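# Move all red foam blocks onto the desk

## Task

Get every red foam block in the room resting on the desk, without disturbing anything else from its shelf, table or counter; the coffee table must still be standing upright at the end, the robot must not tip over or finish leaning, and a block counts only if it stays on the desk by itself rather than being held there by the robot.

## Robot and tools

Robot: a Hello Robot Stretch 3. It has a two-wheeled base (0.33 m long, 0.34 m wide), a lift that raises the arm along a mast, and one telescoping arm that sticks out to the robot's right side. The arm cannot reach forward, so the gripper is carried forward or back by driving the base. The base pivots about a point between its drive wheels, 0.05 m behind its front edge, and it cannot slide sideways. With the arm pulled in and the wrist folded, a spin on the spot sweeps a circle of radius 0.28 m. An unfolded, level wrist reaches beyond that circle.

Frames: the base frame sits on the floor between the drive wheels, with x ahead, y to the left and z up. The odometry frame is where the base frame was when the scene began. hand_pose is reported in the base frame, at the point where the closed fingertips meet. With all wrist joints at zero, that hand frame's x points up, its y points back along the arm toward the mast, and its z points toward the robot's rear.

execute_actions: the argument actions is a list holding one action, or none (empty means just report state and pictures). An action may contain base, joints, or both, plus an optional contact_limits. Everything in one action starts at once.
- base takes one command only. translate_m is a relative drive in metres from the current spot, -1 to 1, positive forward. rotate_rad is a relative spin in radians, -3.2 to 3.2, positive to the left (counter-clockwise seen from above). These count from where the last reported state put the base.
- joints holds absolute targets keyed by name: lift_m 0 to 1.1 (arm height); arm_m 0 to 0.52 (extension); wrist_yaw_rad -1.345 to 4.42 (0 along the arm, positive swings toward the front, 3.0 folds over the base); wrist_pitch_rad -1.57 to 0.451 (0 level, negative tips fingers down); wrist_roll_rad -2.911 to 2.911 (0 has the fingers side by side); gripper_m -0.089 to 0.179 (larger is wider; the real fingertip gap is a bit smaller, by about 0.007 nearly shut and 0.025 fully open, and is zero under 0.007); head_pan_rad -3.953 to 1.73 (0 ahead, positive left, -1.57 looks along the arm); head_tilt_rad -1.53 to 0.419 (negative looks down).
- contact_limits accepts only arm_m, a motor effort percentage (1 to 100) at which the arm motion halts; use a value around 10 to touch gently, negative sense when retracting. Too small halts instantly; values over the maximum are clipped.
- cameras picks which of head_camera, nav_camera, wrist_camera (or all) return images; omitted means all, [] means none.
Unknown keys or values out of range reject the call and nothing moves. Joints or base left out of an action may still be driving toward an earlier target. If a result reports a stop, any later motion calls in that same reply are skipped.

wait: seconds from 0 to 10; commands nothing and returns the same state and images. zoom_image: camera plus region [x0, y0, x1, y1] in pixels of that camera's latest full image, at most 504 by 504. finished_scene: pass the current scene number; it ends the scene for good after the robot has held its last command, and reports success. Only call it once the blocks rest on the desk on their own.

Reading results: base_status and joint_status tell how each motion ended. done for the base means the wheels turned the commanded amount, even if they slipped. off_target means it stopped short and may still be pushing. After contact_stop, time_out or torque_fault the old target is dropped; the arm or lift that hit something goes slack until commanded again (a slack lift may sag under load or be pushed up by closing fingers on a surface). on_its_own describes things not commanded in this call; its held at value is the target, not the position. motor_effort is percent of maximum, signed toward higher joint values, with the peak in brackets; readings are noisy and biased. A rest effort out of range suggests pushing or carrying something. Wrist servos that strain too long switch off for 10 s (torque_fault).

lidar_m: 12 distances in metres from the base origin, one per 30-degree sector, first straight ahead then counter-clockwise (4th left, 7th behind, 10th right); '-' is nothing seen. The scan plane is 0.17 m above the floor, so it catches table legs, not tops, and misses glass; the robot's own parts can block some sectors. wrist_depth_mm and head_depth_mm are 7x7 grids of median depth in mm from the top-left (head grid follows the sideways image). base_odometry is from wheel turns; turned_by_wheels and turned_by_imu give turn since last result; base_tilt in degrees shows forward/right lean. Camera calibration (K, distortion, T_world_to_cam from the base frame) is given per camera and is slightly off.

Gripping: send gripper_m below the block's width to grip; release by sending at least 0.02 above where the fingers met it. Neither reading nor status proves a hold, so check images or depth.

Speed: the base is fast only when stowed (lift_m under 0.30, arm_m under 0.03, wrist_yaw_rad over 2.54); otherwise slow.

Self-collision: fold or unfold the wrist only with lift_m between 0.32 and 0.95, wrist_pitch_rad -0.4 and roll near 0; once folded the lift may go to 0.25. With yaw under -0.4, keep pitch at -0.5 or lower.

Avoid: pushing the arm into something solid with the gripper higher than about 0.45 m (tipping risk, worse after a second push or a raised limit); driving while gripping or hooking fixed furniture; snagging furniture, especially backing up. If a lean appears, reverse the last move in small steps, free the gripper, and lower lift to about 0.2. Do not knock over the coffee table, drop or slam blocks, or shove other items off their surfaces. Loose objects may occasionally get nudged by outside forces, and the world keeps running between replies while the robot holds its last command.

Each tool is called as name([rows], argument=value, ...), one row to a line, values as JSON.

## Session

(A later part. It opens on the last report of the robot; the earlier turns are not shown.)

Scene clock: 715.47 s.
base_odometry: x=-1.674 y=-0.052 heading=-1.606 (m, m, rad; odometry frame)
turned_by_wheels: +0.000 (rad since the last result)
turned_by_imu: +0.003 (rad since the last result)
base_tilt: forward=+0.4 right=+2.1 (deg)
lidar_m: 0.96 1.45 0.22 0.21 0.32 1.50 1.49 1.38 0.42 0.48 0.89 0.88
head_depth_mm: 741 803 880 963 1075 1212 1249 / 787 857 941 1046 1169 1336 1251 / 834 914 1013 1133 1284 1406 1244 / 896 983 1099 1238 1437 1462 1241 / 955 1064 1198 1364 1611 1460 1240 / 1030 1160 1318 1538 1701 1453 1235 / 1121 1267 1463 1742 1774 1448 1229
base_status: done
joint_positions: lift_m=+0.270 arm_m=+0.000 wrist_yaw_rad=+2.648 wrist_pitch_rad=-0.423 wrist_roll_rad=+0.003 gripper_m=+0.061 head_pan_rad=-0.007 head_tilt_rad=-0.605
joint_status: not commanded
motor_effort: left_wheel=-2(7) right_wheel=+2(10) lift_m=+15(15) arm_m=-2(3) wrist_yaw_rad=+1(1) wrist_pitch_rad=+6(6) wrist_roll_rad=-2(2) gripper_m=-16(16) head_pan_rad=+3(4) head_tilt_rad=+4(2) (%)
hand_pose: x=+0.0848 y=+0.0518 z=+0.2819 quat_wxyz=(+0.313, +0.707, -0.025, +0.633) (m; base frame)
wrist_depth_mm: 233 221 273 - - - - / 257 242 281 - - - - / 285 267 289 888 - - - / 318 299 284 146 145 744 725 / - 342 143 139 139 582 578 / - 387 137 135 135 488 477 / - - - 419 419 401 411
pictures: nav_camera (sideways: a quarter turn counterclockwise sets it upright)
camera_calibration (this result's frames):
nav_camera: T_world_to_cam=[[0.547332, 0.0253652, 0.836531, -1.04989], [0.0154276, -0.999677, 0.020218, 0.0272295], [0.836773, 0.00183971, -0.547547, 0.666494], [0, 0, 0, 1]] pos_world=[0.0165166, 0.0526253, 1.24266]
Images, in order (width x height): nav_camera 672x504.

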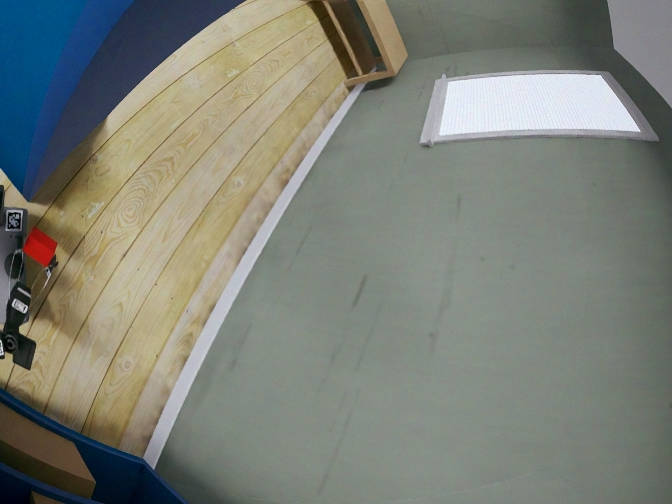

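execute_actions([
  {"base": {"translate_m": 0.42}},
], cameras=["nav_camera"])

Scene clock: 726.93 s.
base_odometry: x=-1.689 y=-0.472 heading=-1.606 (m, m, rad; odometry frame)
turned_by_wheels: +0.000 (rad since the last result)
turned_by_imu: +0.003 (rad since the last result)
base_tilt: forward=+0.3 right=+2.0 (deg)
lidar_m: 0.59 0.91 2.20 0.53 0.42 0.42 1.81 0.70 0.69 0.69 0.55 0.55
head_depth_mm: 445 482 526 580 643 727 833 / 470 512 564 623 702 800 931 / 501 549 607 681 770 892 1057 / 536 589 659 743 856 1007 1181 / 573 638 716 823 965 1154 1231 / 620 694 790 916 1095 1352 1233 / 673 763 879 1039 1269 1416 1233
base_status: done
joint_positions: lift_m=+0.270 arm_m=+0.000 wrist_yaw_rad=+2.648 wrist_pitch_rad=-0.423 wrist_roll_rad=+0.003 gripper_m=+0.061 head_pan_rad=-0.007 head_tilt_rad=-0.605
joint_status: not commanded
motor_effort: left_wheel=-2(7) right_wheel=+3(10) lift_m=+15(15) arm_m=-3(2) wrist_yaw_rad=+1(1) wrist_pitch_rad=+6(6) wrist_roll_rad=-3(3) gripper_m=-15(16) head_pan_rad=+3(3) head_tilt_rad=+3(3) (%)
hand_pose: x=+0.0848 y=+0.0518 z=+0.2819 quat_wxyz=(+0.313, +0.707, -0.025, +0.633) (m; base frame)
wrist_depth_mm: 437 - - - - - 743 / 448 - - - - - 724 / 456 - - - - - 705 / 480 726 718 145 146 746 658 / - 579 143 139 138 583 574 / - 522 136 136 135 494 484 / - - - 422 420 406 414
pictures: nav_camera (sideways: a quarter turn counterclockwise sets it upright)
camera_calibration (this result's frames):
nav_camera: T_world_to_cam=[[0.547222, 0.0253671, 0.836603, -1.04999], [0.015427, -0.999677, 0.0202209, 0.0272256], [0.836845, 0.00184092, -0.547436, 0.66635], [0, 0, 0, 1]] pos_world=[0.0165244, 0.0526252, 1.24266]
Images, in order (width x height): nav_camera 672x504.

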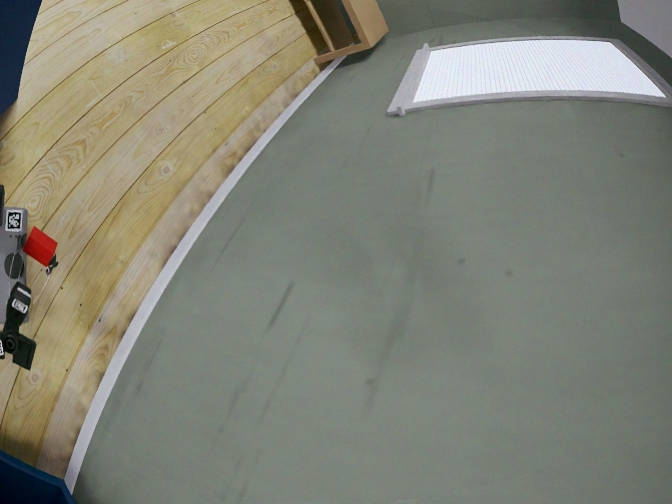

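execute_actions([
  {"base": {"rotate_rad": 0.96}},
], cameras=[])

execute_actions([
  {"base": {"translate_m": 0.6}, "joints": {"head_pan_rad": 0.5, "head_tilt_rad": -0.5}},
], cameras=["nav_camera", "head_camera"])

Scene clock: 734.60 s.
base_odometry: x=-1.689 y=-0.472 heading=-0.646 (m, m, rad; odometry frame)
turned_by_wheels: +0.960 (rad since the last result)
turned_by_imu: +0.950 (rad since the last result)
base_tilt: forward=+0.3 right=+2.0 (deg)
lidar_m: 2.20 0.57 0.43 0.42 1.94 0.71 0.70 0.74 0.56 0.55 0.57 0.82
head_depth_mm: 1690 1674 1648 1624 1591 1435 1257 / 2329 2508 2314 2207 1802 1475 1253 / 2360 2624 2538 2307 1804 1483 1243 / 2369 2620 2548 2310 1795 1465 1240 / 2388 2648 2520 2287 1788 1458 1235 / 2388 2627 2824 2284 1787 1461 1229 / 2376 2637 2874 2261 1766 1445 1237
base_status: done
joint_positions: lift_m=+0.270 arm_m=+0.000 wrist_yaw_rad=+2.648 wrist_pitch_rad=-0.423 wrist_roll_rad=+0.003 gripper_m=+0.061 head_pan_rad=-0.007 head_tilt_rad=-0.605
joint_status: not commanded
motor_effort: left_wheel=-2(10) right_wheel=+2(10) lift_m=+15(15) arm_m=-3(3) wrist_yaw_rad=+1(1) wrist_pitch_rad=+6(6) wrist_roll_rad=-2(2) gripper_m=-15(16) head_pan_rad=+4(3) head_tilt_rad=+4(3) (%)
hand_pose: x=+0.0848 y=+0.0518 z=+0.2819 quat_wxyz=(+0.313, +0.707, -0.025, +0.633) (m; base frame)
wrist_depth_mm: - 371 410 457 - - - / - 401 444 491 - - - / - 433 467 538 925 - - / 788 689 499 145 145 732 725 / - 585 143 140 138 590 584 / - 509 137 136 134 494 482 / - - - 424 419 402 415
pictures: none
No camera images: the call's "cameras" was empty. Leave "cameras" out to get every camera's image.

Scene clock: 738.17 s.
base_odometry: x=-1.210 y=-0.834 heading=-0.646 (m, m, rad; odometry frame)
turned_by_wheels: +0.000 (rad since the last result)
turned_by_imu: +0.003 (rad since the last result)
base_tilt: forward=+0.3 right=+2.0 (deg)
lidar_m: 1.61 1.96 2.79 0.75 0.51 0.59 1.30 0.78 0.59 0.57 0.60 0.86
head_depth_mm: 1812 1972 2108 1906 1958 1615 1333 / 1878 2054 2221 2369 1950 1597 1321 / 1994 2154 2365 2536 1999 1594 1321 / 2111 2287 2208 2377 1994 1587 1309 / 2228 2462 2161 2720 1996 1580 1308 / 2371 2596 2355 2679 1983 1581 1303 / 2525 2751 3113 2654 1969 1562 1297
base_status: done
joint_positions: lift_m=+0.270 arm_m=+0.000 wrist_yaw_rad=+2.648 wrist_pitch_rad=-0.423 wrist_roll_rad=+0.003 gripper_m=+0.061 head_pan_rad=+0.493 head_tilt_rad=-0.507
joint_status: all done
motor_effort: left_wheel=-2(6) right_wheel=+2(10) lift_m=+15(15) arm_m=-2(2) wrist_yaw_rad=+0(1) wrist_pitch_rad=+6(6) wrist_roll_rad=-2(3) gripper_m=-15(15) head_pan_rad=+5(37) head_tilt_rad=+4(19) (%)
hand_pose: x=+0.0848 y=+0.0518 z=+0.2819 quat_wxyz=(+0.313, +0.707, -0.025, +0.633) (m; base frame)
wrist_depth_mm: 920 - - - - - - / 671 - - - - - - / 636 - - - - - - / 641 763 707 146 145 733 737 / - 606 143 139 139 589 584 / - 519 137 136 135 495 484 / - - - 420 420 403 413
pictures: head_camera (sideways: a quarter turn clockwise sets it upright), nav_camera (sideways: a quarter turn counterclockwise sets it upright)
camera_calibration (this result's frames):
head_camera: T_world_to_cam=[[-0.431527, -0.234872, -0.870988, 1.15951], [-0.452971, 0.891382, -0.0159491, 0.0221128], [0.780129, 0.38765, -0.491046, 0.584375], [0, 0, 0, 1]] pos_world=[0.0544864, 0.0260914, 1.29722]
nav_camera: T_world_to_cam=[[0.393412, 0.24441, 0.886279, -1.11383], [0.490827, -0.870971, 0.022315, 0.0215967], [0.777378, 0.426231, -0.462614, 0.556348], [0, 0, 0, 1]] pos_world=[-0.00489774, 0.0539098, 1.24406]
Images, in order (width x height): head_camera 896x504, nav_camera 672x504.

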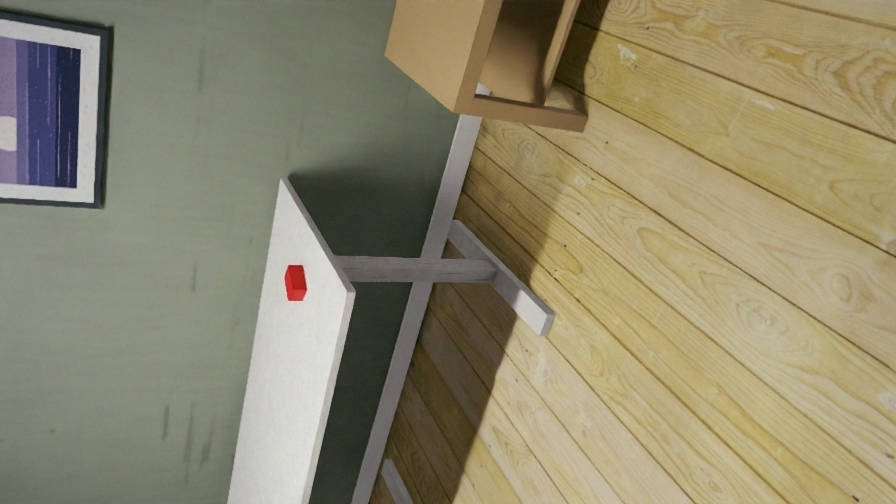

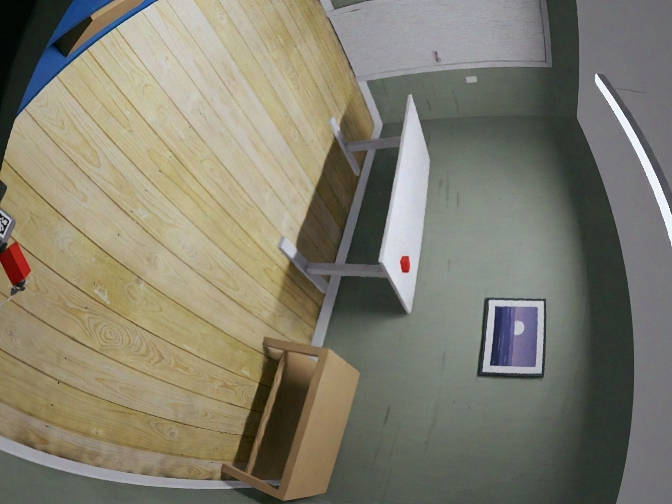

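execute_actions([
  {"base": {"rotate_rad": 0.9}, "joints": {"head_pan_rad": 0.0}},
], cameras=[])

execute_actions([
  {"base": {"translate_m": 1.0}},
], cameras=[])

execute_actions([
  {"base": {"translate_m": 0.64}, "joints": {"lift_m": 0.6}},
], cameras=[])

execute_actions([
  {"base": {"rotate_rad": 0.68}, "joints": {"lift_m": 0.93, "head_pan_rad": -1.57, "head_tilt_rad": -0.7}},
], cameras=["nav_camera", "head_camera"])

Scene clock: 761.93 s.
base_odometry: x=-1.210 y=-0.834 heading=+0.253 (m, m, rad; odometry frame)
turned_by_wheels: +0.900 (rad since the last result)
turned_by_imu: +0.891 (rad since the last result)
base_tilt: forward=+0.3 right=+2.1 (deg)
lidar_m: 2.78 1.29 0.44 0.51 1.30 0.91 0.61 0.58 0.58 0.74 1.61 1.61
head_depth_mm: 2255 2381 2059 2531 2014 1606 1327 / 2482 2608 2263 2712 2029 1592 1318 / 2785 2922 3084 2731 2021 1586 1317 / 3122 3348 2987 2685 1993 1579 1310 / 3260 3526 3719 2724 1992 1581 1309 / 3023 3318 3527 2701 1978 1571 1298 / 2888 3029 3322 2669 1966 1565 1302
base_status: done
joint_positions: lift_m=+0.270 arm_m=+0.000 wrist_yaw_rad=+2.648 wrist_pitch_rad=-0.423 wrist_roll_rad=+0.003 gripper_m=+0.061 head_pan_rad=+0.007 head_tilt_rad=-0.507
joint_status: all done
motor_effort: left_wheel=-2(9) right_wheel=+2(10) lift_m=+15(15) arm_m=-2(2) wrist_yaw_rad=+1(1) wrist_pitch_rad=+6(6) wrist_roll_rad=-2(2) gripper_m=-15(16) head_pan_rad=-5(37) head_tilt_rad=+5(4) (%)
hand_pose: x=+0.0848 y=+0.0518 z=+0.2819 quat_wxyz=(+0.313, +0.707, -0.025, +0.633) (m; base frame)
wrist_depth_mm: - 556 466 716 - - - / - 627 523 738 - - - / - 715 568 808 957 - - / 781 740 642 146 145 745 717 / - 609 143 140 139 593 589 / - 515 136 136 135 494 477 / - - - 416 418 399 412
pictures: none
No camera images: the call's "cameras" was empty. Leave "cameras" out to get every camera's image.

Scene clock: 766.97 s.
base_odometry: x=-0.242 y=-0.583 heading=+0.253 (m, m, rad; odometry frame)
turned_by_wheels: +0.000 (rad since the last result)
turned_by_imu: +0.006 (rad since the last result)
base_tilt: forward=+0.4 right=+2.1 (deg)
lidar_m: 1.77 2.35 1.28 0.87 0.81 0.88 1.49 1.39 1.41 1.06 1.13 1.13
head_depth_mm: 1625 1725 1770 1225 1875 1600 1329 / 1802 1912 1896 1219 2007 1596 1317 / 2006 2134 1880 1354 2008 1592 1315 / 2250 2424 1855 2096 2011 1590 1319 / 2381 2599 2669 2709 1992 1575 1307 / 2233 2423 2650 2677 1977 1571 1308 / 2086 2263 2448 2516 1974 1576 1297
base_status: done
joint_positions: lift_m=+0.270 arm_m=+0.000 wrist_yaw_rad=+2.648 wrist_pitch_rad=-0.423 wrist_roll_rad=+0.003 gripper_m=+0.061 head_pan_rad=+0.007 head_tilt_rad=-0.506
joint_status: not commanded
motor_effort: left_wheel=-2(6) right_wheel=+2(11) lift_m=+15(15) arm_m=-2(2) wrist_yaw_rad=+1(1) wrist_pitch_rad=+6(6) wrist_roll_rad=-2(2) gripper_m=-16(15) head_pan_rad=-5(5) head_tilt_rad=+3(4) (%)
hand_pose: x=+0.0848 y=+0.0518 z=+0.2820 quat_wxyz=(+0.313, +0.707, -0.025, +0.633) (m; base frame)
wrist_depth_mm: 761 - - - - - - / 693 839 - - - - - / 716 854 - - - - - / 739 760 736 144 145 738 729 / - 605 142 139 139 582 585 / - 517 137 136 135 492 489 / - - - 419 424 405 416
pictures: none
No camera images: the call's "cameras" was empty. Leave "cameras" out to get every camera's image.

Scene clock: 774.67 s.
base_odometry: x=+0.377 y=-0.423 heading=+0.253 (m, m, rad; odometry frame)
turned_by_wheels: +0.000 (rad since the last result)
turned_by_imu: +0.004 (rad since the last result)
base_tilt: forward=+0.3 right=+2.0 (deg)
lidar_m: 1.13 1.84 1.85 1.26 1.16 1.20 2.05 1.91 1.12 0.81 1.20 1.22
head_depth_mm: 1231 1303 1380 1235 897 711 603 / 1357 1444 1538 1216 894 708 1256 / 1519 1621 1749 1213 891 746 1322 / 1703 1857 2029 1190 886 1536 1317 / 1848 1995 2205 1190 989 1579 1312 / 1720 1858 2035 2072 1904 1567 1306 / 1622 1750 1902 2055 1970 1574 1308
base_status: done
joint_positions: lift_m=+0.600 arm_m=+0.000 wrist_yaw_rad=+2.648 wrist_pitch_rad=-0.423 wrist_roll_rad=+0.003 gripper_m=+0.061 head_pan_rad=+0.007 head_tilt_rad=-0.506
joint_status: all done
motor_effort: left_wheel=-2(9) right_wheel=+2(11) lift_m=+29(29) arm_m=-3(3) wrist_yaw_rad=+1(2) wrist_pitch_rad=+6(6) wrist_roll_rad=-3(3) gripper_m=-16(15) head_pan_rad=-4(4) head_tilt_rad=+3(6) (%)
hand_pose: x=+0.0848 y=+0.0518 z=+0.6112 quat_wxyz=(+0.313, +0.707, -0.025, +0.633) (m; base frame)
wrist_depth_mm: - - - - - - - / - - - - - - - / - - - - - - - / - - - 145 146 - - / - - 142 139 139 - - / - 928 137 136 135 889 845 / - 755 758 763 742 730 747
pictures: none
No camera images: the call's "cameras" was empty. Leave "cameras" out to get every camera's image.

Scene clock: 778.50 s.
base_odometry: x=+0.377 y=-0.423 heading=+0.933 (m, m, rad; odometry frame)
turned_by_wheels: +0.680 (rad since the last result)
turned_by_imu: +0.675 (rad since the last result)
base_tilt: forward=+0.4 right=+2.1 (deg)
lidar_m: 1.84 1.66 1.24 1.16 1.25 1.96 1.88 1.11 0.81 1.20 1.18 1.13
head_depth_mm: 1000 1118 1204 880 - - 1171 / 1006 1129 1194 905 772 - 1178 / 1009 1135 1185 902 749 - - / 1012 1136 1173 896 763 - - / 1022 1153 1166 889 763 - 1189 / 1023 1150 1160 886 717 1283 1180 / 1029 1166 1144 878 716 1307 1183
base_status: done
joint_positions: lift_m=+0.930 arm_m=+0.000 wrist_yaw_rad=+2.648 wrist_pitch_rad=-0.423 wrist_roll_rad=+0.003 gripper_m=+0.061 head_pan_rad=-1.563 head_tilt_rad=-0.691
joint_status: all done
motor_effort: left_wheel=-2(8) right_wheel=+2(7) lift_m=+29(30) arm_m=-3(2) wrist_yaw_rad=+0(1) wrist_pitch_rad=+6(6) wrist_roll_rad=-2(2) gripper_m=-15(14) head_pan_rad=-4(46) head_tilt_rad=-6(28) (%)
hand_pose: x=+0.0848 y=+0.0518 z=+0.9412 quat_wxyz=(+0.313, +0.707, -0.025, +0.633) (m; base frame)
wrist_depth_mm: 972 - - - - - - / - - - - - - - / - - - - - - - / - - - 145 146 - - / - - 143 139 138 - - / - - 137 136 135 - - / - - - - - - -
pictures: head_camera (sideways: a quarter turn clockwise sets it upright), nav_camera (sideways: a quarter turn counterclockwise sets it upright)
camera_calibration (this result's frames):
head_camera: T_world_to_cam=[[-0.00779188, 0.642944, -0.765874, 1.01988], [0.999736, -0.0115459, -0.0198638, 0.0183436], [-0.021614, -0.765826, -0.642684, 0.786545], [0, 0, 0, 1]] pos_world=[0.00660843, -0.0531545, 1.28696]
nav_camera: T_world_to_cam=[[0.0340267, -0.616976, 0.786246, -0.981207], [-0.999325, -0.031897, 0.0182182, 0.036025], [0.0138386, -0.786335, -0.617645, 0.762709], [0, 0, 0, 1]] pos_world=[0.0588331, -0.00448703, 1.2419]
Images, in order (width x height): head_camera 896x504, nav_camera 672x504.

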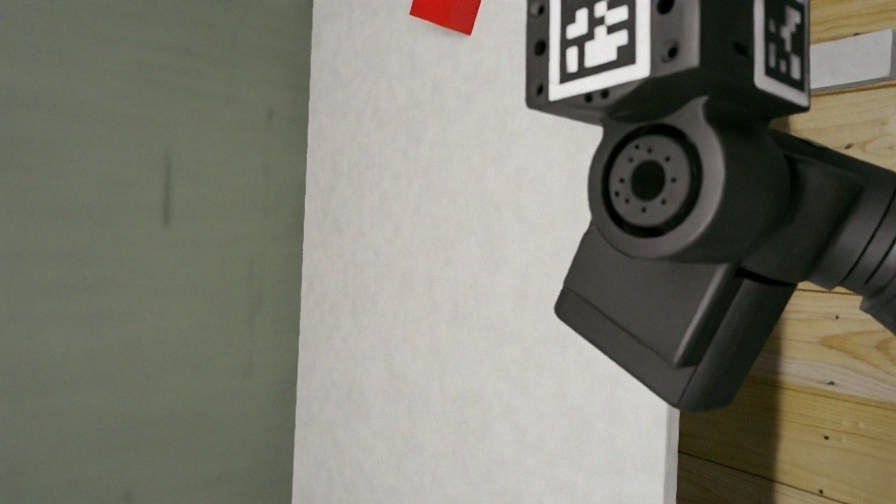

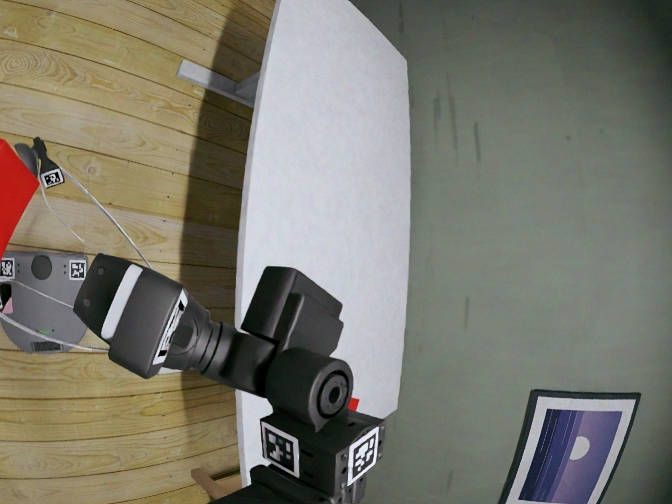

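execute_actions([
  {"joints": {"wrist_yaw_rad": 0.0}},
], cameras=[])

execute_actions([
  {"joints": {"arm_m": 0.4, "wrist_pitch_rad": -1.2, "lift_m": 0.9}},
], cameras=["head_camera", "wrist_camera"])

Scene clock: 794.97 s.
base_odometry: x=+0.377 y=-0.423 heading=+0.933 (m, m, rad; odometry frame)
turned_by_wheels: +0.000 (rad since the last result)
turned_by_imu: +0.000 (rad since the last result)
base_tilt: forward=+0.4 right=+2.1 (deg)
lidar_m: 1.84 1.65 1.24 1.16 1.25 1.96 1.88 1.11 0.81 1.20 1.17 1.13
head_depth_mm: 999 1121 1204 879 - - - / 1003 1127 1195 908 773 - - / 1012 1131 1182 901 - - - / 1015 1146 1173 899 - - - / 1021 1149 1167 892 699 1321 1184 / 1025 1156 1155 883 717 1309 1186 / 1026 1156 1149 880 714 1312 1178
base_status: not commanded
joint_positions: lift_m=+0.930 arm_m=+0.000 wrist_yaw_rad=+0.003 wrist_pitch_rad=-0.423 wrist_roll_rad=+0.003 gripper_m=+0.061 head_pan_rad=-1.563 head_tilt_rad=-0.691
joint_status: all done
motor_effort: left_wheel=-2(2) right_wheel=+3(3) lift_m=+29(29) arm_m=-2(2) wrist_yaw_rad=-2(3) wrist_pitch_rad=+6(6) wrist_roll_rad=-3(2) gripper_m=-15(16) head_pan_rad=-4(3) head_tilt_rad=-5(5) (%)
hand_pose: x=-0.0208 y=-0.3690 z=+0.9412 quat_wxyz=(+0.691, +0.149, -0.692, -0.148) (m; base frame)
wrist_depth_mm: 932 886 863 850 812 788 788 / - 988 949 900 870 842 854 / 913 911 908 872 873 849 911 / 655 664 626 145 145 638 916 / 512 519 142 139 139 496 495 / 424 421 136 136 135 413 411 / 367 363 363 361 355 344 353
pictures: none
No camera images: the call's "cameras" was empty. Leave "cameras" out to get every camera's image.

Scene clock: 799.10 s.
base_odometry: x=+0.377 y=-0.423 heading=+0.933 (m, m, rad; odometry frame)
turned_by_wheels: +0.000 (rad since the last result)
turned_by_imu: +0.000 (rad since the last result)
base_tilt: forward=+0.4 right=+2.0 (deg)
lidar_m: 1.84 1.66 1.24 1.16 1.26 1.96 1.88 1.11 0.81 1.20 1.17 1.13
head_depth_mm: 999 1118 1207 - - 1318 1196 / 1004 1104 - 874 731 1297 1200 / 1006 1098 1083 902 728 1295 1199 / 1010 1120 - 769 724 1295 1189 / 1019 1140 1165 888 718 1321 1187 / 1027 1148 1157 882 717 1313 1188 / 1026 1159 1150 878 713 1311 1184
base_status: not commanded
joint_positions: lift_m=+0.900 arm_m=+0.400 wrist_yaw_rad=+0.001 wrist_pitch_rad=-1.203 wrist_roll_rad=+0.003 gripper_m=+0.061 head_pan_rad=-1.563 head_tilt_rad=-0.692
joint_status: all done
motor_effort: left_wheel=-2(2) right_wheel=+3(3) lift_m=+15(27) arm_m=+2(2) wrist_yaw_rad=+0(2) wrist_pitch_rad=+1(5) wrist_roll_rad=-4(3) gripper_m=-15(16) head_pan_rad=-4(4) head_tilt_rad=-5(5) (%)
hand_pose: x=-0.0215 y=-0.6143 z=+0.7913 quat_wxyz=(+0.582, +0.400, -0.583, -0.401) (m; base frame)
wrist_depth_mm: 288 281 281 277 276 273 268 / 274 271 270 268 264 259 260 / 262 259 257 255 251 249 247 / 252 250 244 145 145 240 236 / 240 240 143 139 139 231 227 / 233 229 136 137 134 222 220 / 224 223 218 219 217 212 213
pictures: head_camera (sideways: a quarter turn clockwise sets it upright), wrist_camera
camera_calibration (this result's frames):
head_camera: T_world_to_cam=[[-0.00760768, 0.643064, -0.765775, 1.01975], [0.999733, -0.0118306, -0.0198668, 0.0183475], [-0.0218353, -0.765721, -0.642802, 0.7867], [0, 0, 0, 1]] pos_world=[0.00659311, -0.0531523, 1.28695]
wrist_camera: T_world_to_cam=[[-0.999424, -0.00878037, -0.0327752, 0.00813669], [-0.00128399, 0.975033, -0.222055, 0.809287], [0.0339067, -0.221885, -0.974483, 0.800172], [0, 0, 0, 1]] pos_world=[-0.0179601, -0.611464, 0.959727]
Images, in order (width x height): head_camera 896x504, wrist_camera 644x364.

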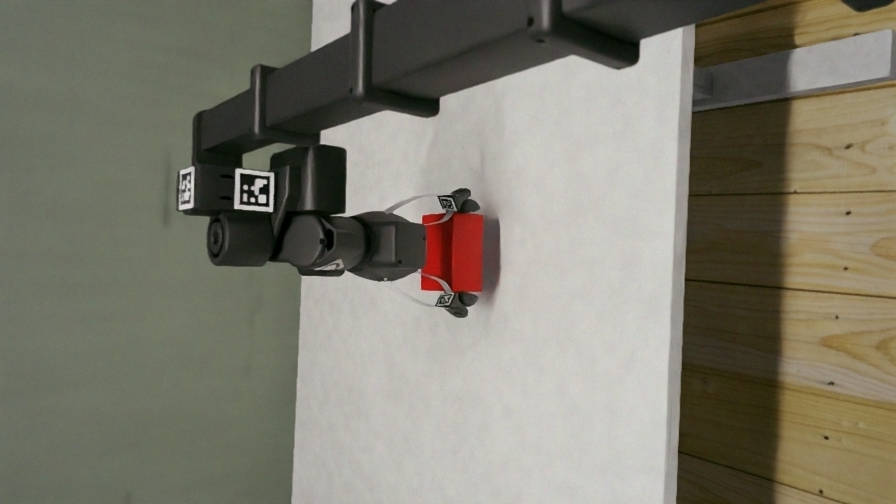

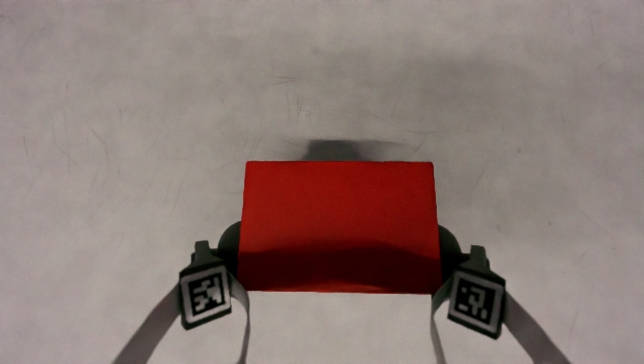

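execute_actions([
  {"joints": {"lift_m": 0.851}},
], cameras=[])

execute_actions([
  {"joints": {"gripper_m": 0.17}},
], cameras=["wrist_camera"])

execute_actions([
  {"joints": {"lift_m": 0.94}},
], cameras=["wrist_camera", "head_camera"])

Scene clock: 809.03 s.
base_odometry: x=+0.377 y=-0.423 heading=+0.933 (m, m, rad; odometry frame)
turned_by_wheels: +0.000 (rad since the last result)
turned_by_imu: +0.000 (rad since the last result)
base_tilt: forward=+0.3 right=+2.1 (deg)
lidar_m: 1.84 1.65 1.25 1.16 1.25 1.96 1.87 1.11 0.81 1.20 1.17 1.14
head_depth_mm: 1000 1119 1206 889 - - 1158 / 1004 1130 1216 - 713 1308 1200 / 1006 1129 - 902 726 1301 1197 / 1015 1137 1217 786 723 1297 1195 / 1019 1149 1161 890 719 1315 1187 / 1025 1152 1157 885 716 1320 1186 / 1030 1160 1148 877 712 1305 1180
base_status: not commanded
joint_positions: lift_m=+0.851 arm_m=+0.400 wrist_yaw_rad=+0.001 wrist_pitch_rad=-1.203 wrist_roll_rad=+0.003 gripper_m=+0.061 head_pan_rad=-1.563 head_tilt_rad=-0.692
joint_status: all done
motor_effort: left_wheel=-2(2) right_wheel=+3(2) lift_m=+15(15) arm_m=+2(2) wrist_yaw_rad=-1(1) wrist_pitch_rad=+1(1) wrist_roll_rad=-3(2) gripper_m=-15(15) head_pan_rad=-4(4) head_tilt_rad=-5(5) (%)
hand_pose: x=-0.0215 y=-0.6143 z=+0.7423 quat_wxyz=(+0.582, +0.400, -0.583, -0.401) (m; base frame)
wrist_depth_mm: 228 225 223 220 218 217 214 / 217 216 213 211 209 206 204 / 208 207 203 202 200 198 197 / 200 198 194 145 145 191 188 / 191 190 143 139 138 183 181 / 185 185 137 136 135 177 175 / 178 176 175 172 171 169 170
pictures: none
No camera images: the call's "cameras" was empty. Leave "cameras" out to get every camera's image.

Scene clock: 810.63 s.
base_odometry: x=+0.377 y=-0.423 heading=+0.933 (m, m, rad; odometry frame)
turned_by_wheels: +0.000 (rad since the last result)
turned_by_imu: +0.000 (rad since the last result)
base_tilt: forward=+0.4 right=+2.1 (deg)
lidar_m: 1.84 1.66 1.24 1.16 1.25 1.95 1.87 1.11 0.81 1.20 1.17 1.13
head_depth_mm: 998 1123 1205 888 - - 1163 / 1001 1126 1207 - 711 1303 1199 / 1011 1131 - 898 725 1306 1202 / 1016 1141 1218 785 723 1297 1193 / 1020 1144 1169 891 721 1318 1187 / 1026 1155 1153 885 717 1306 1187 / 1031 1161 1146 879 712 1309 1183
base_status: not commanded
joint_positions: lift_m=+0.851 arm_m=+0.400 wrist_yaw_rad=+0.001 wrist_pitch_rad=-1.203 wrist_roll_rad=+0.003 gripper_m=+0.170 head_pan_rad=-1.563 head_tilt_rad=-0.692
joint_status: all done
motor_effort: left_wheel=-1(2) right_wheel=+2(3) lift_m=+15(15) arm_m=+2(2) wrist_yaw_rad=+0(1) wrist_pitch_rad=+1(1) wrist_roll_rad=-2(2) gripper_m=+1(95) head_pan_rad=-4(4) head_tilt_rad=-4(5) (%)
hand_pose: x=-0.0215 y=-0.6143 z=+0.7423 quat_wxyz=(+0.582, +0.400, -0.583, -0.401) (m; base frame)
wrist_depth_mm: 227 226 224 221 219 217 214 / 219 216 214 212 208 206 204 / 209 206 205 203 201 198 197 / 200 198 194 149 147 191 189 / 191 190 187 142 143 184 181 / 184 - 180 138 175 178 175 / 177 174 174 174 172 170 168
pictures: wrist_camera
camera_calibration (this result's frames):
wrist_camera: T_world_to_cam=[[-0.999424, -0.00877504, -0.0327763, 0.00653439], [-0.0012829, 0.975062, -0.22193, 0.798297], [0.0339063, -0.22176, -0.974512, 0.752511], [0, 0, 0, 1]] pos_world=[-0.0179601, -0.611454, 0.910711]
Images, in order (width x height): wrist_camera 644x364.

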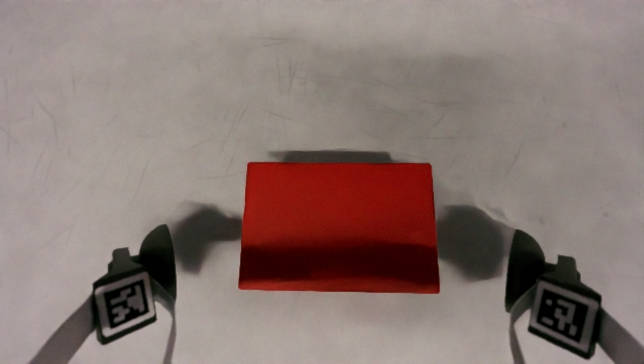

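Scene clock: 812.27 s.
base_odometry: x=+0.377 y=-0.423 heading=+0.933 (m, m, rad; odometry frame)
turned_by_wheels: +0.000 (rad since the last result)
turned_by_imu: +0.000 (rad since the last result)
base_tilt: forward=+0.3 right=+2.0 (deg)
lidar_m: 1.84 1.65 1.25 1.16 1.25 1.96 1.87 1.11 0.81 1.20 1.17 1.13
head_depth_mm: 1001 1108 - 852 713 1305 1191 / 1003 1070 1139 905 729 1297 1201 / 1012 - 1131 885 728 1306 1202 / 1015 1120 - 897 724 1302 1190 / 1023 1144 1166 860 719 1315 1186 / 1026 1154 1157 882 717 1308 1192 / 1028 1159 1144 881 713 1312 1183
base_status: not commanded
joint_positions: lift_m=+0.940 arm_m=+0.400 wrist_yaw_rad=+0.001 wrist_pitch_rad=-1.203 wrist_roll_rad=+0.003 gripper_m=+0.170 head_pan_rad=-1.563 head_tilt_rad=-0.692
joint_status: all done
motor_effort: left_wheel=-2(2) right_wheel=+2(2) lift_m=+29(31) arm_m=+1(1) wrist_yaw_rad=-1(1) wrist_pitch_rad=+0(1) wrist_roll_rad=-3(2) gripper_m=+0(0) head_pan_rad=-3(4) head_tilt_rad=-6(6) (%)
hand_pose: x=-0.0215 y=-0.6143 z=+0.8305 quat_wxyz=(+0.582, +0.400, -0.583, -0.401) (m; base frame)
wrist_depth_mm: 333 330 329 327 319 320 313 / 321 315 312 310 305 304 298 / 306 303 296 297 293 290 287 / 292 291 288 286 283 277 277 / 281 279 274 229 268 270 263 / 269 - 265 257 261 259 255 / 259 258 257 254 252 249 247
pictures: head_camera (sideways: a quarter turn clockwise sets it upright), wrist_camera
camera_calibration (this result's frames):
head_camera: T_world_to_cam=[[-0.00760768, 0.643064, -0.765774, 1.01975], [0.999733, -0.0118306, -0.0198668, 0.0183475], [-0.0218353, -0.765721, -0.642802, 0.7867], [0, 0, 0, 1]] pos_world=[0.00659311, -0.0531523, 1.28695]
wrist_camera: T_world_to_cam=[[-0.999424, -0.00877501, -0.0327762, 0.00942497], [-0.00128287, 0.975062, -0.22193, 0.817871], [0.0339063, -0.22176, -0.974512, 0.838455], [0, 0, 0, 1]] pos_world=[-0.0179601, -0.611456, 0.998903]
Images, in order (width x height): head_camera 896x504, wrist_camera 644x364.

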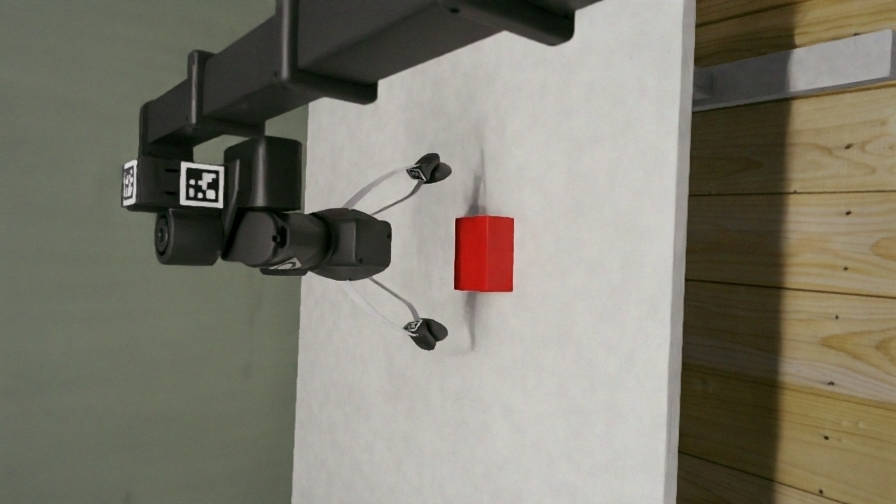

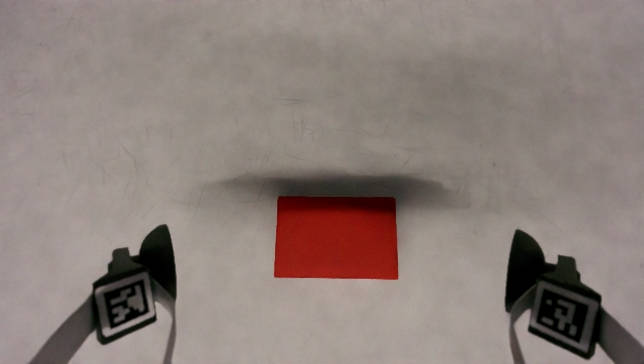

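execute_actions([
  {"joints": {"arm_m": 0.0, "wrist_pitch_rad": -0.4, "gripper_m": 0.05, "head_pan_rad": 1.5, "head_tilt_rad": -0.2}},
], cameras=["head_camera", "nav_camera"])

execute_actions([
  {"joints": {"head_pan_rad": 0.9, "head_tilt_rad": -0.2}},
], cameras=["head_camera"])

execute_actions([
  {"joints": {"head_pan_rad": 1.73, "head_tilt_rad": -0.6}},
], cameras=["head_camera"])

Scene clock: 826.80 s.
base_odometry: x=+0.377 y=-0.423 heading=+0.933 (m, m, rad; odometry frame)
turned_by_wheels: +0.000 (rad since the last result)
turned_by_imu: +0.001 (rad since the last result)
base_tilt: forward=+0.4 right=+2.1 (deg)
lidar_m: 1.84 1.66 1.25 1.16 1.25 1.96 1.88 1.11 0.81 1.20 1.17 1.13
head_depth_mm: 1465 1502 1529 1185 1728 1462 1379 / 1454 1492 1544 1179 1701 1457 1388 / 1445 1490 1552 1371 1699 1465 1593 / 1434 1470 1554 1353 1669 1388 1539 / 1421 1238 1162 1186 1286 1317 1485 / 1426 1471 1537 1492 1638 1432 1355 / 1412 1456 1525 1314 1251 1254 1331
base_status: not commanded
joint_positions: lift_m=+0.940 arm_m=+0.000 wrist_yaw_rad=+0.001 wrist_pitch_rad=-0.421 wrist_roll_rad=+0.003 gripper_m=+0.050 head_pan_rad=+1.493 head_tilt_rad=-0.211
joint_status: all done
motor_effort: left_wheel=-2(2) right_wheel=+3(3) lift_m=+28(29) arm_m=-2(2) wrist_yaw_rad=-1(1) wrist_pitch_rad=+6(6) wrist_roll_rad=-3(3) gripper_m=+0(97) head_pan_rad=+3(46) head_tilt_rad=+6(41) (%)
hand_pose: x=-0.0213 y=-0.3693 z=+0.9516 quat_wxyz=(+0.691, +0.148, -0.692, -0.148) (m; base frame)
wrist_depth_mm: 898 879 867 846 822 811 780 / - 976 941 942 890 853 845 / 991 942 915 920 891 894 913 / 688 679 676 658 651 649 966 / 538 543 529 474 536 510 514 / 439 441 455 435 439 427 421 / 372 373 370 368 365 363 366
pictures: head_camera (sideways: a quarter turn clockwise sets it upright), nav_camera (sideways: a quarter turn counterclockwise sets it upright)
camera_calibration (this result's frames):
head_camera: T_world_to_cam=[[-0.0141339, -0.215952, -0.976302, 1.29442], [-0.994531, 0.104082, -0.00862454, 0.0158854], [0.103478, 0.970841, -0.216242, 0.230876], [0, 0, 0, 1]] pos_world=[0.0102032, 0.0537367, 1.31381]
nav_camera: T_world_to_cam=[[-0.0147338, 0.185849, 0.982468, -1.23693], [0.99752, -0.0649055, 0.0272374, 0.0120879], [0.0688296, 0.980432, -0.184431, 0.198633], [0, 0, 0, 1]] pos_world=[-0.0439544, 0.0359205, 1.25155]
Images, in order (width x height): head_camera 896x504, nav_camera 672x504.

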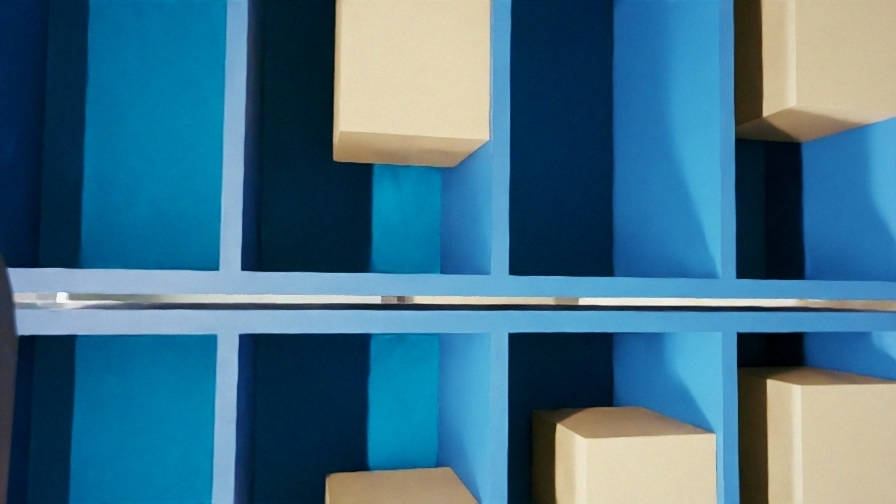

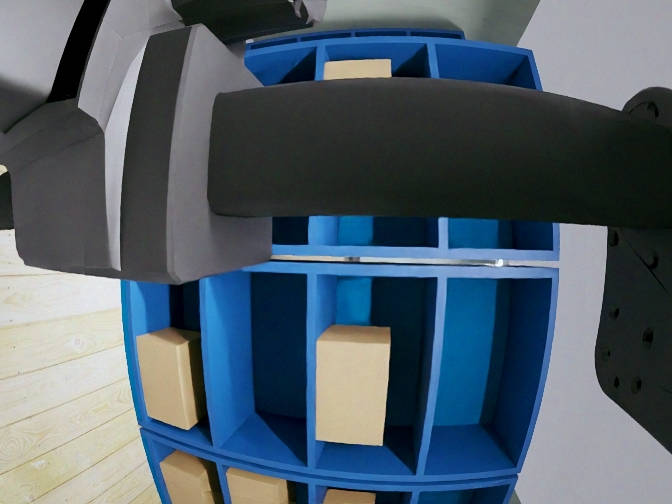

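Scene clock: 827.73 s.
base_odometry: x=+0.377 y=-0.423 heading=+0.933 (m, m, rad; odometry frame)
turned_by_wheels: +0.000 (rad since the last result)
turned_by_imu: +0.000 (rad since the last result)
base_tilt: forward=+0.4 right=+2.1 (deg)
lidar_m: 1.84 1.66 1.25 1.16 1.25 1.96 1.88 1.11 0.81 1.20 1.17 1.13
head_depth_mm: 1954 2038 1990 2061 2147 2176 1702 / 1817 2151 1750 1817 1895 1988 1706 / 1559 2012 2017 1798 1681 1863 1693 / 1320 1357 1428 1492 1562 1624 1647 / 1463 1531 1566 1386 1707 1525 1535 / 1531 1585 1617 1258 1778 1448 1429 / 1457 1490 1514 1168 1681 1429 1393
base_status: not commanded
joint_positions: lift_m=+0.940 arm_m=+0.000 wrist_yaw_rad=+0.001 wrist_pitch_rad=-0.421 wrist_roll_rad=+0.003 gripper_m=+0.050 head_pan_rad=+0.907 head_tilt_rad=-0.211
joint_status: all done
motor_effort: left_wheel=-2(2) right_wheel=+3(2) lift_m=+29(29) arm_m=-3(3) wrist_yaw_rad=+0(1) wrist_pitch_rad=+6(6) wrist_roll_rad=-2(2) gripper_m=+0(1) head_pan_rad=-4(41) head_tilt_rad=+7(7) (%)
hand_pose: x=-0.0213 y=-0.3693 z=+0.9516 quat_wxyz=(+0.691, +0.148, -0.692, -0.148) (m; base frame)
wrist_depth_mm: 909 876 876 851 814 801 761 / - 968 930 911 881 858 841 / 973 932 902 913 882 871 902 / 687 693 669 660 670 635 969 / 537 530 532 471 545 506 515 / 444 436 454 423 443 426 420 / 375 371 370 367 363 366 358
pictures: head_camera (sideways: a quarter turn clockwise sets it upright)
camera_calibration (this result's frames):
head_camera: T_world_to_cam=[[-0.131159, -0.172141, -0.976302, 1.29514], [-0.771212, 0.63652, -0.00862454, 0.0145231], [0.622921, 0.751804, -0.216242, 0.227707], [0, 0, 0, 1]] pos_world=[0.0392255, 0.0425109, 1.31381]
Images, in order (width x height): head_camera 896x504.

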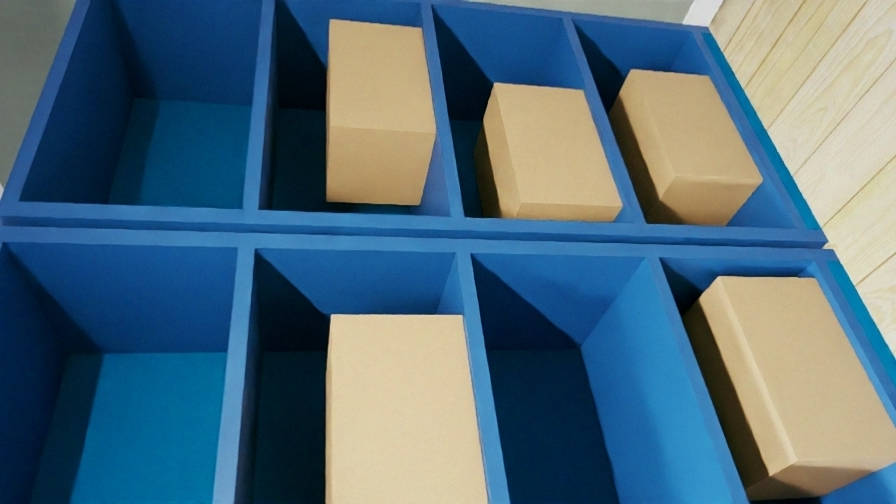

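Scene clock: 828.77 s.
base_odometry: x=+0.377 y=-0.423 heading=+0.933 (m, m, rad; odometry frame)
turned_by_wheels: +0.000 (rad since the last result)
turned_by_imu: +0.000 (rad since the last result)
base_tilt: forward=+0.3 right=+2.1 (deg)
lidar_m: 1.84 1.66 1.25 1.16 1.25 1.95 1.88 1.11 0.81 1.20 1.17 1.13
head_depth_mm: 1314 1357 1612 1465 1670 1500 1261 / 975 1120 1612 1505 1731 1496 1261 / 1358 1190 1623 1414 1647 1484 1252 / 1394 1434 1648 1519 1647 1474 1246 / 1239 1210 1307 1415 1636 1475 1235 / 1056 1152 1341 1433 - - - / 1076 1167 1365 - - - -
base_status: not commanded
joint_positions: lift_m=+0.940 arm_m=+0.000 wrist_yaw_rad=+0.001 wrist_pitch_rad=-0.421 wrist_roll_rad=+0.003 gripper_m=+0.050 head_pan_rad=+1.723 head_tilt_rad=-0.592
joint_status: all done
motor_effort: left_wheel=-2(2) right_wheel=+3(3) lift_m=+29(29) arm_m=-2(2) wrist_yaw_rad=-1(1) wrist_pitch_rad=+6(6) wrist_roll_rad=-3(2) gripper_m=+0(1) head_pan_rad=+3(49) head_tilt_rad=-4(36) (%)
hand_pose: x=-0.0213 y=-0.3693 z=+0.9516 quat_wxyz=(+0.691, +0.148, -0.692, -0.148) (m; base frame)
wrist_depth_mm: 906 882 866 852 815 778 773 / - 963 955 903 899 835 829 / 941 942 928 925 884 904 913 / 695 682 666 677 659 650 966 / 543 529 525 476 538 506 513 / 436 443 455 433 441 426 429 / 376 373 366 370 365 367 355
pictures: head_camera (sideways: a quarter turn clockwise sets it upright)
camera_calibration (this result's frames):
head_camera: T_world_to_cam=[[0.0880527, -0.557113, -0.825755, 1.09735], [-0.991322, -0.130238, -0.0178399, 0.0278565], [-0.0976058, 0.82016, -0.563746, 0.684318], [0, 0, 0, 1]] pos_world=[-0.00221671, 0.0537271, 1.29242]
Images, in order (width x height): head_camera 896x504.

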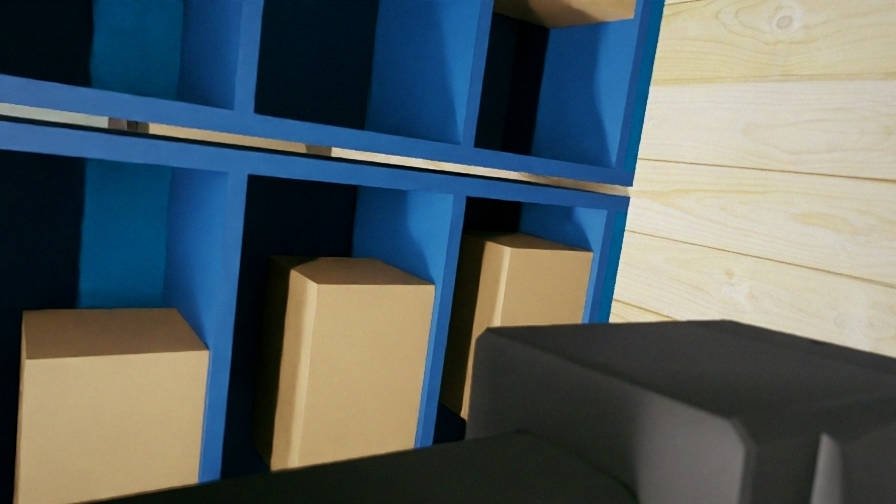

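execute_actions([
  {"joints": {"head_pan_rad": -2.3, "head_tilt_rad": -0.5}},
], cameras=["head_camera", "nav_camera"])

Scene clock: 853.93 s.
base_odometry: x=+0.377 y=-0.423 heading=+0.933 (m, m, rad; odometry frame)
turned_by_wheels: +0.000 (rad since the last result)
turned_by_imu: +0.000 (rad since the last result)
base_tilt: forward=+0.4 right=+2.1 (deg)
lidar_m: 1.84 1.66 1.25 1.16 1.25 1.96 1.88 1.11 0.81 1.20 1.17 1.14
head_depth_mm: 1714 1924 2138 1795 1781 1603 - / 1546 1722 1950 1785 1421 1550 - / 1410 1559 1744 1784 1697 - - / 1307 1427 1567 1714 1756 - - / 1183 1319 1439 1577 930 - - / 1104 1225 1327 1366 875 - - / 1039 1138 1230 1169 868 - -
base_status: not commanded
joint_positions: lift_m=+0.940 arm_m=+0.000 wrist_yaw_rad=+0.001 wrist_pitch_rad=-0.421 wrist_roll_rad=+0.003 gripper_m=+0.050 head_pan_rad=-2.293 head_tilt_rad=-0.508
joint_status: all done
motor_effort: left_wheel=-2(2) right_wheel=+3(2) lift_m=+29(29) arm_m=-3(3) wrist_yaw_rad=-1(0) wrist_pitch_rad=+6(6) wrist_roll_rad=-3(2) gripper_m=+1(0) head_pan_rad=-4(45) head_tilt_rad=+5(15) (%)
hand_pose: x=-0.0213 y=-0.3693 z=+0.9516 quat_wxyz=(+0.691, +0.148, -0.692, -0.148) (m; base frame)
wrist_depth_mm: 921 895 868 837 828 799 797 / - 960 936 899 878 848 825 / 968 930 937 895 905 914 900 / 688 664 670 654 664 653 934 / 545 535 539 479 548 512 513 / 440 436 448 433 440 425 423 / 374 369 368 365 361 360 360
pictures: head_camera (sideways: a quarter turn clockwise sets it upright), nav_camera (sideways: a quarter turn counterclockwise sets it upright)
camera_calibration (this result's frames):
head_camera: T_world_to_cam=[[0.323258, 0.371187, -0.870474, 1.15423], [0.735168, -0.677697, -0.0159729, 0.0148961], [-0.595846, -0.634781, -0.491956, 0.593952], [0, 0, 0, 1]] pos_world=[-0.0301607, -0.0413112, 1.29716]
nav_camera: T_world_to_cam=[[-0.284218, -0.36686, 0.885796, -1.10907], [-0.763544, 0.645371, 0.0222938, 0.029276], [-0.579845, -0.670008, -0.46354, 0.565832], [0, 0, 0, 1]] pos_world=[0.0352314, -0.0466548, 1.24404]
Images, in order (width x height): head_camera 896x504, nav_camera 672x504.

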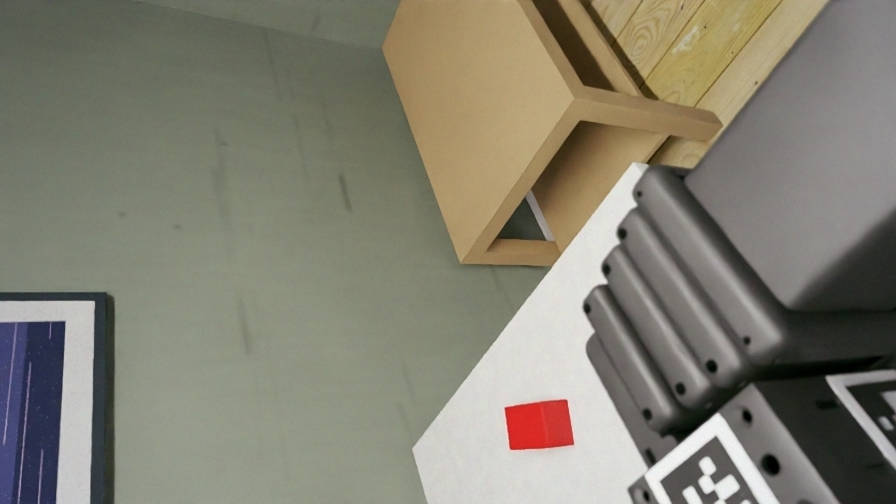

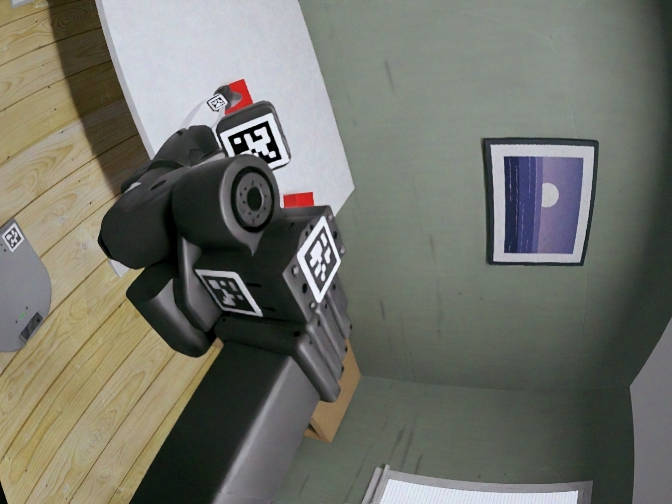

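Both blocks are on the desk, the coffee table is upright, and I saw no other red blocks.

finished_scene(scene=1)

The scene is finished: the task was done.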